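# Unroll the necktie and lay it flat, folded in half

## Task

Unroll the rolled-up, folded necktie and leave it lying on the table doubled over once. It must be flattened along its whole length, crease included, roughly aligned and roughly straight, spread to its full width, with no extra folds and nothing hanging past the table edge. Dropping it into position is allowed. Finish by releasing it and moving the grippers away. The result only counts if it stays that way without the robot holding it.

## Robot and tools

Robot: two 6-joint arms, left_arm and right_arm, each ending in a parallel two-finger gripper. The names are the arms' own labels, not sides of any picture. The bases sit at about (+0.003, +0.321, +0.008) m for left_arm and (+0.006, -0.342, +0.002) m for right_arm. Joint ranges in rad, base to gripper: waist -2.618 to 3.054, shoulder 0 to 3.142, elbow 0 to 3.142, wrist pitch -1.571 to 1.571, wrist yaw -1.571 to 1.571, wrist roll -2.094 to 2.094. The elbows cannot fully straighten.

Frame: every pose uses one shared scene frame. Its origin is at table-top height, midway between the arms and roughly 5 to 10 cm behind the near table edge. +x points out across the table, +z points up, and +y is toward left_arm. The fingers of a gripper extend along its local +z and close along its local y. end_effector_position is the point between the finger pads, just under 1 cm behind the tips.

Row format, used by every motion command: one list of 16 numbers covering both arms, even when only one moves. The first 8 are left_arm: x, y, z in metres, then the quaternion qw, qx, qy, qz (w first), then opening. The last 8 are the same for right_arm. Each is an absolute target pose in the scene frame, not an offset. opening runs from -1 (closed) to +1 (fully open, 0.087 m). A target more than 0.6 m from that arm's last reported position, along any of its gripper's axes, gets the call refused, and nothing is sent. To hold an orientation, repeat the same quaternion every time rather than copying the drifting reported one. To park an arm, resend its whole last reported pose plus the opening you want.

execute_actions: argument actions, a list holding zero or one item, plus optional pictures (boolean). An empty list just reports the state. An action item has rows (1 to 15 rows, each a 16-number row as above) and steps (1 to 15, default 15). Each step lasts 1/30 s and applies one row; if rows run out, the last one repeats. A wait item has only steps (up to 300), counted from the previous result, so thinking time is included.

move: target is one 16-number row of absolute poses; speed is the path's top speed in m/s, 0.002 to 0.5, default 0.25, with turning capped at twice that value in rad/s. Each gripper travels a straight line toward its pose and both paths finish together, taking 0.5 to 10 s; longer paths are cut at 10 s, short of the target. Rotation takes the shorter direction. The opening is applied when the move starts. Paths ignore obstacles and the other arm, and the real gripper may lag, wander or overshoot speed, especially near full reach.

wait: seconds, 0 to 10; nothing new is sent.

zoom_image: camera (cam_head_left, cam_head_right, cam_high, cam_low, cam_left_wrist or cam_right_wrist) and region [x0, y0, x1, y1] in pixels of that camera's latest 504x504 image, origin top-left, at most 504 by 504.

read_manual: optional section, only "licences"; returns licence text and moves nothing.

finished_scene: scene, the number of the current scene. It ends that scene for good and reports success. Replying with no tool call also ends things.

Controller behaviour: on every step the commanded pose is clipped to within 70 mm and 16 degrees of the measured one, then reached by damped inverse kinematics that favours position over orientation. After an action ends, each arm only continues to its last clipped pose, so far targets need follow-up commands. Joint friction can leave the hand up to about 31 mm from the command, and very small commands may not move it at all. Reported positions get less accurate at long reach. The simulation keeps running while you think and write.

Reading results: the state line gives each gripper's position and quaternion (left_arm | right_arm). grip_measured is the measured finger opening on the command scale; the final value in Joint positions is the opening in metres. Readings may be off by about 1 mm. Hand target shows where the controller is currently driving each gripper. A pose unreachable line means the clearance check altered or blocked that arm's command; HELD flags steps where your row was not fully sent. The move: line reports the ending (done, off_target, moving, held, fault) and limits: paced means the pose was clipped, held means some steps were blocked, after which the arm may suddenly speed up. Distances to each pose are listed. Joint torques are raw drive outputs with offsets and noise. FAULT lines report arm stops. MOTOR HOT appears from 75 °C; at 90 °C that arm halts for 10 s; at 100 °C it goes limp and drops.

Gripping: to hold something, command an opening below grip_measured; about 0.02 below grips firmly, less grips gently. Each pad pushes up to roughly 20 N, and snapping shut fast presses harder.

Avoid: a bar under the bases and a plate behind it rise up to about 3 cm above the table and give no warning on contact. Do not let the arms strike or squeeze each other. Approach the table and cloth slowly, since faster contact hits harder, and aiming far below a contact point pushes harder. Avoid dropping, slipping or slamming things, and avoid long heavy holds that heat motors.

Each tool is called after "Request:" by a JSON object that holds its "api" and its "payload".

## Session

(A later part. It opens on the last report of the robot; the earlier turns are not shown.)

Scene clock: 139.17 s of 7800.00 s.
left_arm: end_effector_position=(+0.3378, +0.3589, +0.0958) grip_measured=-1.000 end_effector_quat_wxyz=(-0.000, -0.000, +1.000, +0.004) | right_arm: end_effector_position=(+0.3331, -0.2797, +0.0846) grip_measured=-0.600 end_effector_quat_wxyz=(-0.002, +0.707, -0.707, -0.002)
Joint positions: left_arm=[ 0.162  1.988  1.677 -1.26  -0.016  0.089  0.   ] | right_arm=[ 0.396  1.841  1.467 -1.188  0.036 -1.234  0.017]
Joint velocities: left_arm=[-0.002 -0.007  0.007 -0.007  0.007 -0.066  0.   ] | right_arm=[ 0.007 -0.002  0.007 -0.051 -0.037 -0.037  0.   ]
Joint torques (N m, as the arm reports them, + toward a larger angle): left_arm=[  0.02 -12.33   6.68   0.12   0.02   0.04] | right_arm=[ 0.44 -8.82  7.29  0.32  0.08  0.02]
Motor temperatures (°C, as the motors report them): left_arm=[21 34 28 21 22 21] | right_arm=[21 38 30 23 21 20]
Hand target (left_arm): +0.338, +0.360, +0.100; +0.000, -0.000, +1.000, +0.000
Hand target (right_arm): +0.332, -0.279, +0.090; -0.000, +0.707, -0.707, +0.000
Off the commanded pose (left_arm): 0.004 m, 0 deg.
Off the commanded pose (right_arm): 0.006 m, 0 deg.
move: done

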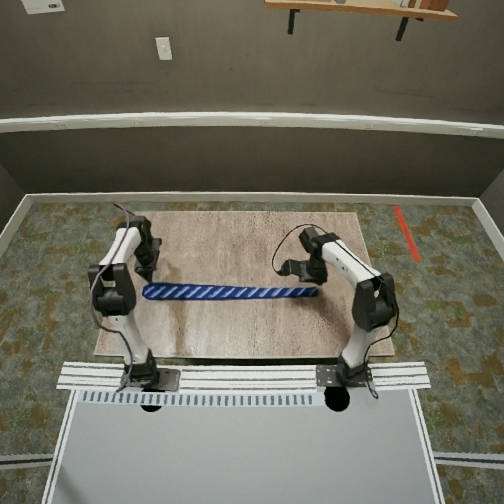

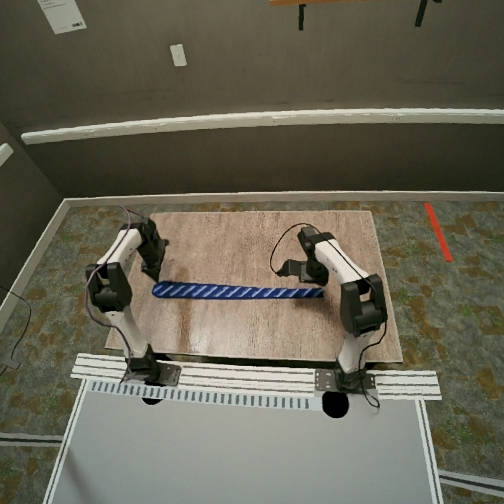

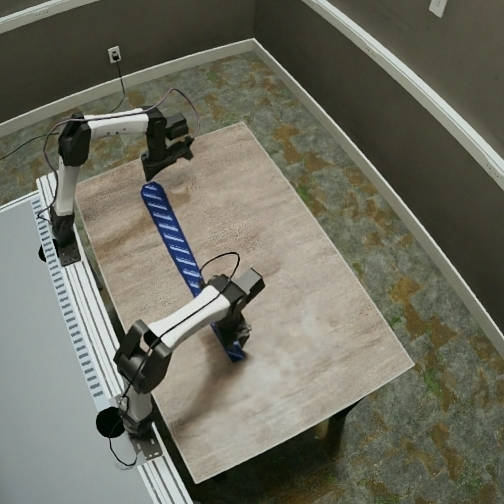

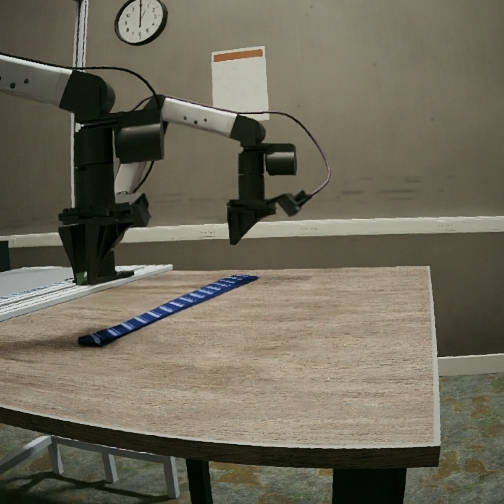

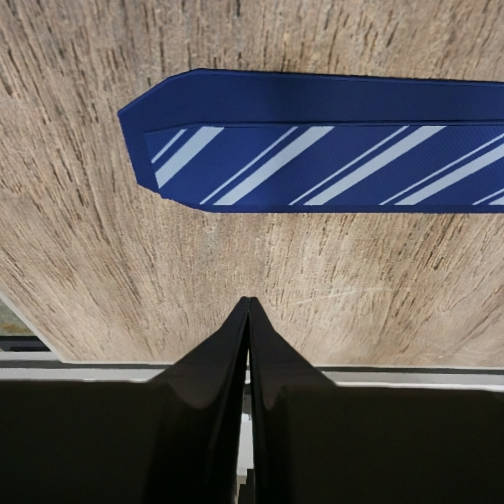

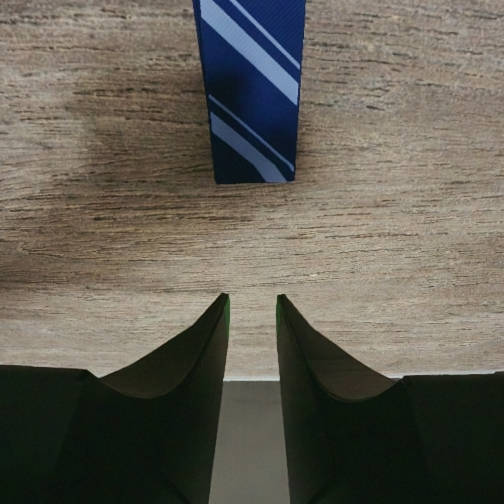

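One more press slightly further out.

Request:
{"api": "move", "payload": {"target": [0.338,0.36,0.1,0,0,1,0,-1,0.329,-0.288,-0.012,0,-0.707,0.707,0,-0.6], "speed": 0.03}}

Request:
{"api": "move", "payload": {"target": [0.338,0.36,0.1,0,0,1,0,-1,0.330,-0.288,0.1,0,-0.707,0.707,0,-0.6], "speed": 0.05}}

Request:
{"api": "zoom_image", "payload": {"camera": "cam_low", "region": [40, 290, 160, 360]}}

Scene clock: 147.53 s of 7800.00 s.
left_arm: end_effector_position=(+0.3378, +0.3589, +0.0958) grip_measured=-1.000 end_effector_quat_wxyz=(-0.000, -0.000, +1.000, +0.004) | right_arm: end_effector_position=(+0.3323, -0.2853, +0.0059) grip_measured=-0.600 end_effector_quat_wxyz=(-0.012, +0.704, -0.710, +0.004)
Joint positions: left_arm=[ 0.162  1.988  1.677 -1.26  -0.016  0.089  0.   ] | right_arm=[ 0.372  1.898  1.216 -0.857  0.037 -1.25   0.017]
Joint velocities: left_arm=[ 0.002 -0.012 -0.022 -0.022  0.007 -0.007  0.   ] | right_arm=[-0.007 -0.012  0.022 -0.051 -0.066 -0.037 -0.   ]
Joint torques (N m, as the arm reports them, + toward a larger angle): left_arm=[  0.04 -12.36   6.73   0.1    0.02   0.06] | right_arm=[-0.16 -6.5   3.39  0.87  0.12 -0.14]
Motor temperatures (°C, as the motors report them): left_arm=[21 35 29 21 22 21] | right_arm=[21 37 31 23 21 20]
Hand target (left_arm): +0.338, +0.360, +0.100; +0.000, -0.000, +1.000, +0.000
Hand target (right_arm): +0.326, -0.289, -0.011; +0.000, +0.707, -0.707, -0.001
Off the commanded pose (left_arm): 0.004 m, 0 deg.
Off the commanded pose (right_arm): 0.018 m, 2 deg.
After step 90, 1.90 s passed at rest.
move: off_target (right_arm)

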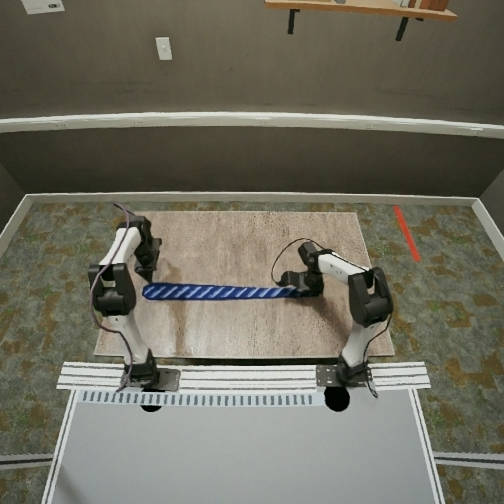

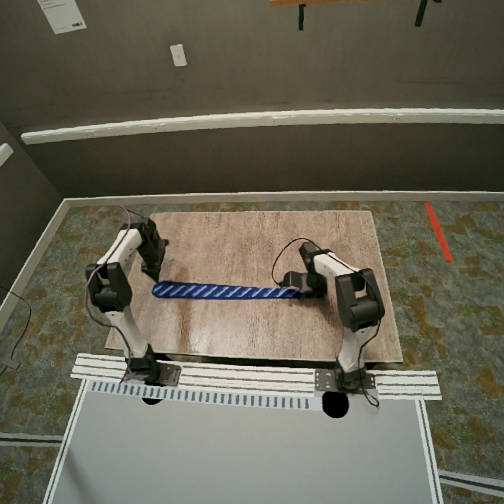

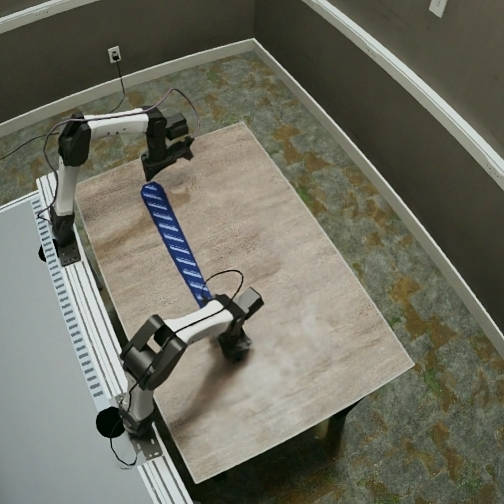

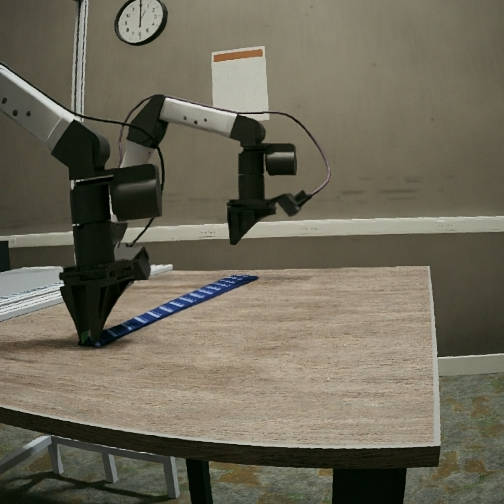

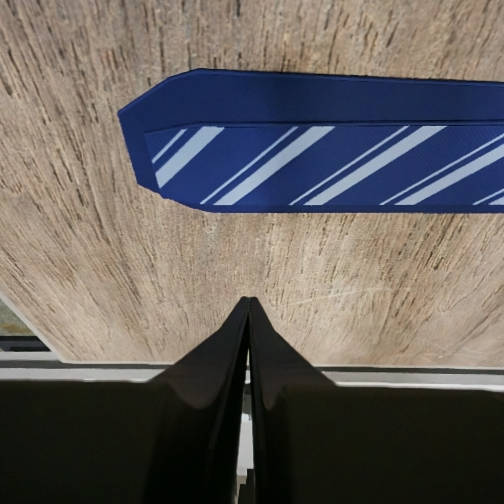

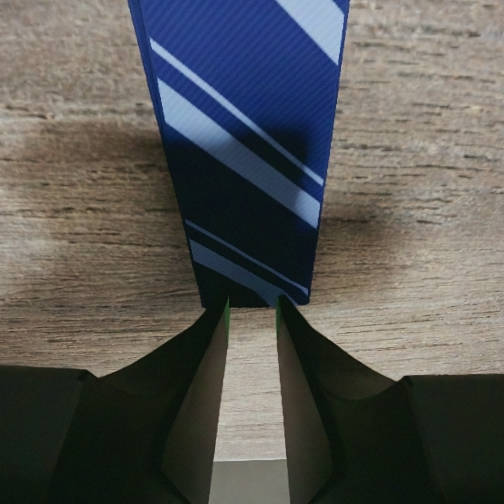

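Scene clock: 149.90 s of 7800.00 s.
left_arm: end_effector_position=(+0.3378, +0.3589, +0.0958) grip_measured=-1.000 end_effector_quat_wxyz=(-0.000, -0.000, +1.000, +0.004) | right_arm: end_effector_position=(+0.3335, -0.2886, +0.0945) grip_measured=-0.600 end_effector_quat_wxyz=(-0.002, +0.704, -0.710, -0.001)
Joint positions: left_arm=[ 0.162  1.988  1.677 -1.26  -0.016  0.089  0.   ] | right_arm=[ 0.372  1.828  1.491 -1.225  0.037 -1.25   0.017]
Joint velocities: left_arm=[-0.027  0.017  0.002  0.066 -0.037 -0.007  0.   ] | right_arm=[ 0.007  0.012 -0.017 -0.007  0.007  0.051 -0.001]
Joint torques (N m, as the arm reports them, + toward a larger angle): left_arm=[ -0.01 -12.37   6.75   0.12   0.03   0.04] | right_arm=[ 0.74 -8.77  7.27  0.29  0.09 -0.07]
Motor temperatures (°C, as the motors report them): left_arm=[21 35 29 21 22 21] | right_arm=[21 38 31 23 21 20]
Hand target (left_arm): +0.338, +0.360, +0.100; +0.000, -0.000, +1.000, +0.000
Hand target (right_arm): +0.332, -0.287, +0.100; -0.000, +0.707, -0.707, +0.000
Off the commanded pose (left_arm): 0.004 m, 0 deg.
Off the commanded pose (right_arm): 0.007 m, 1 deg.
move: done

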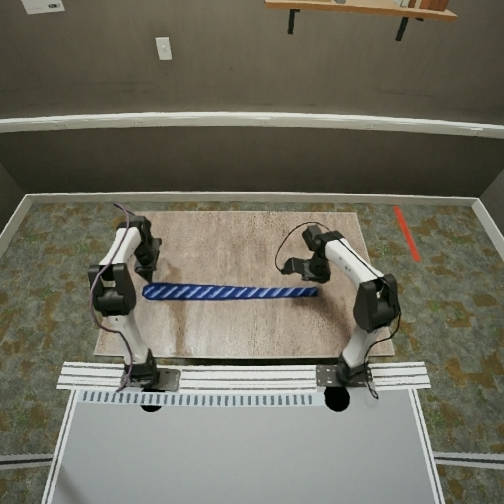

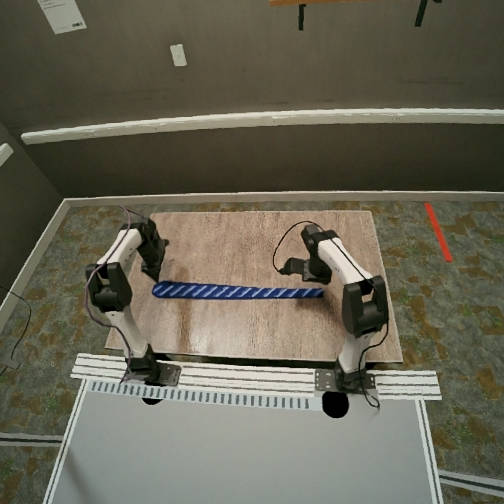

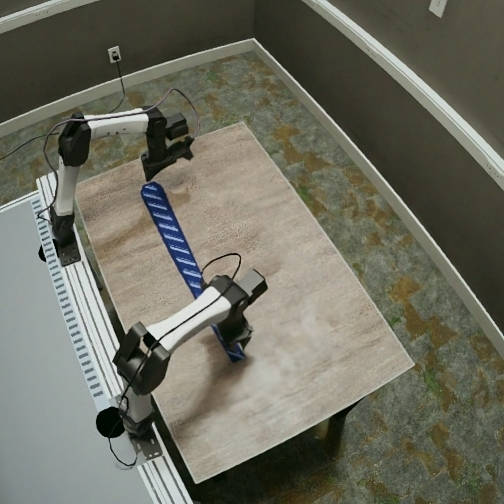

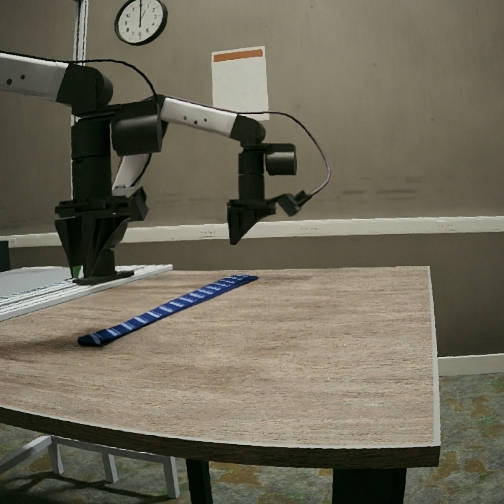

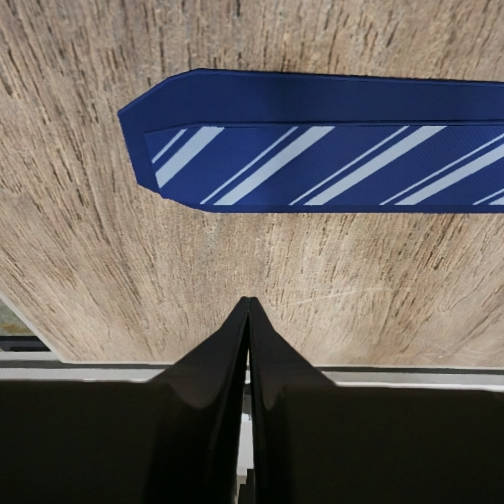

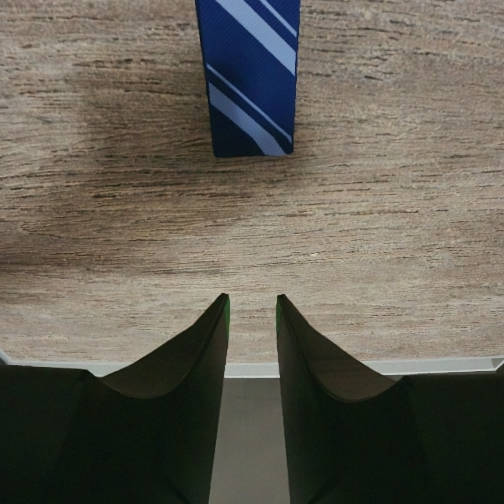

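Region (40, 290, 160, 360) of cam_low's 504x504 image, scaled by 4.200, with more detail than that image has; it fills the top 294 rows of this view, and the rest is white.

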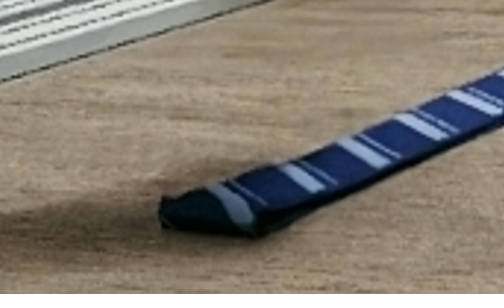

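Request:
{"api": "finished_scene", "payload": {"scene": 2}}

The scene is finished: the task was done.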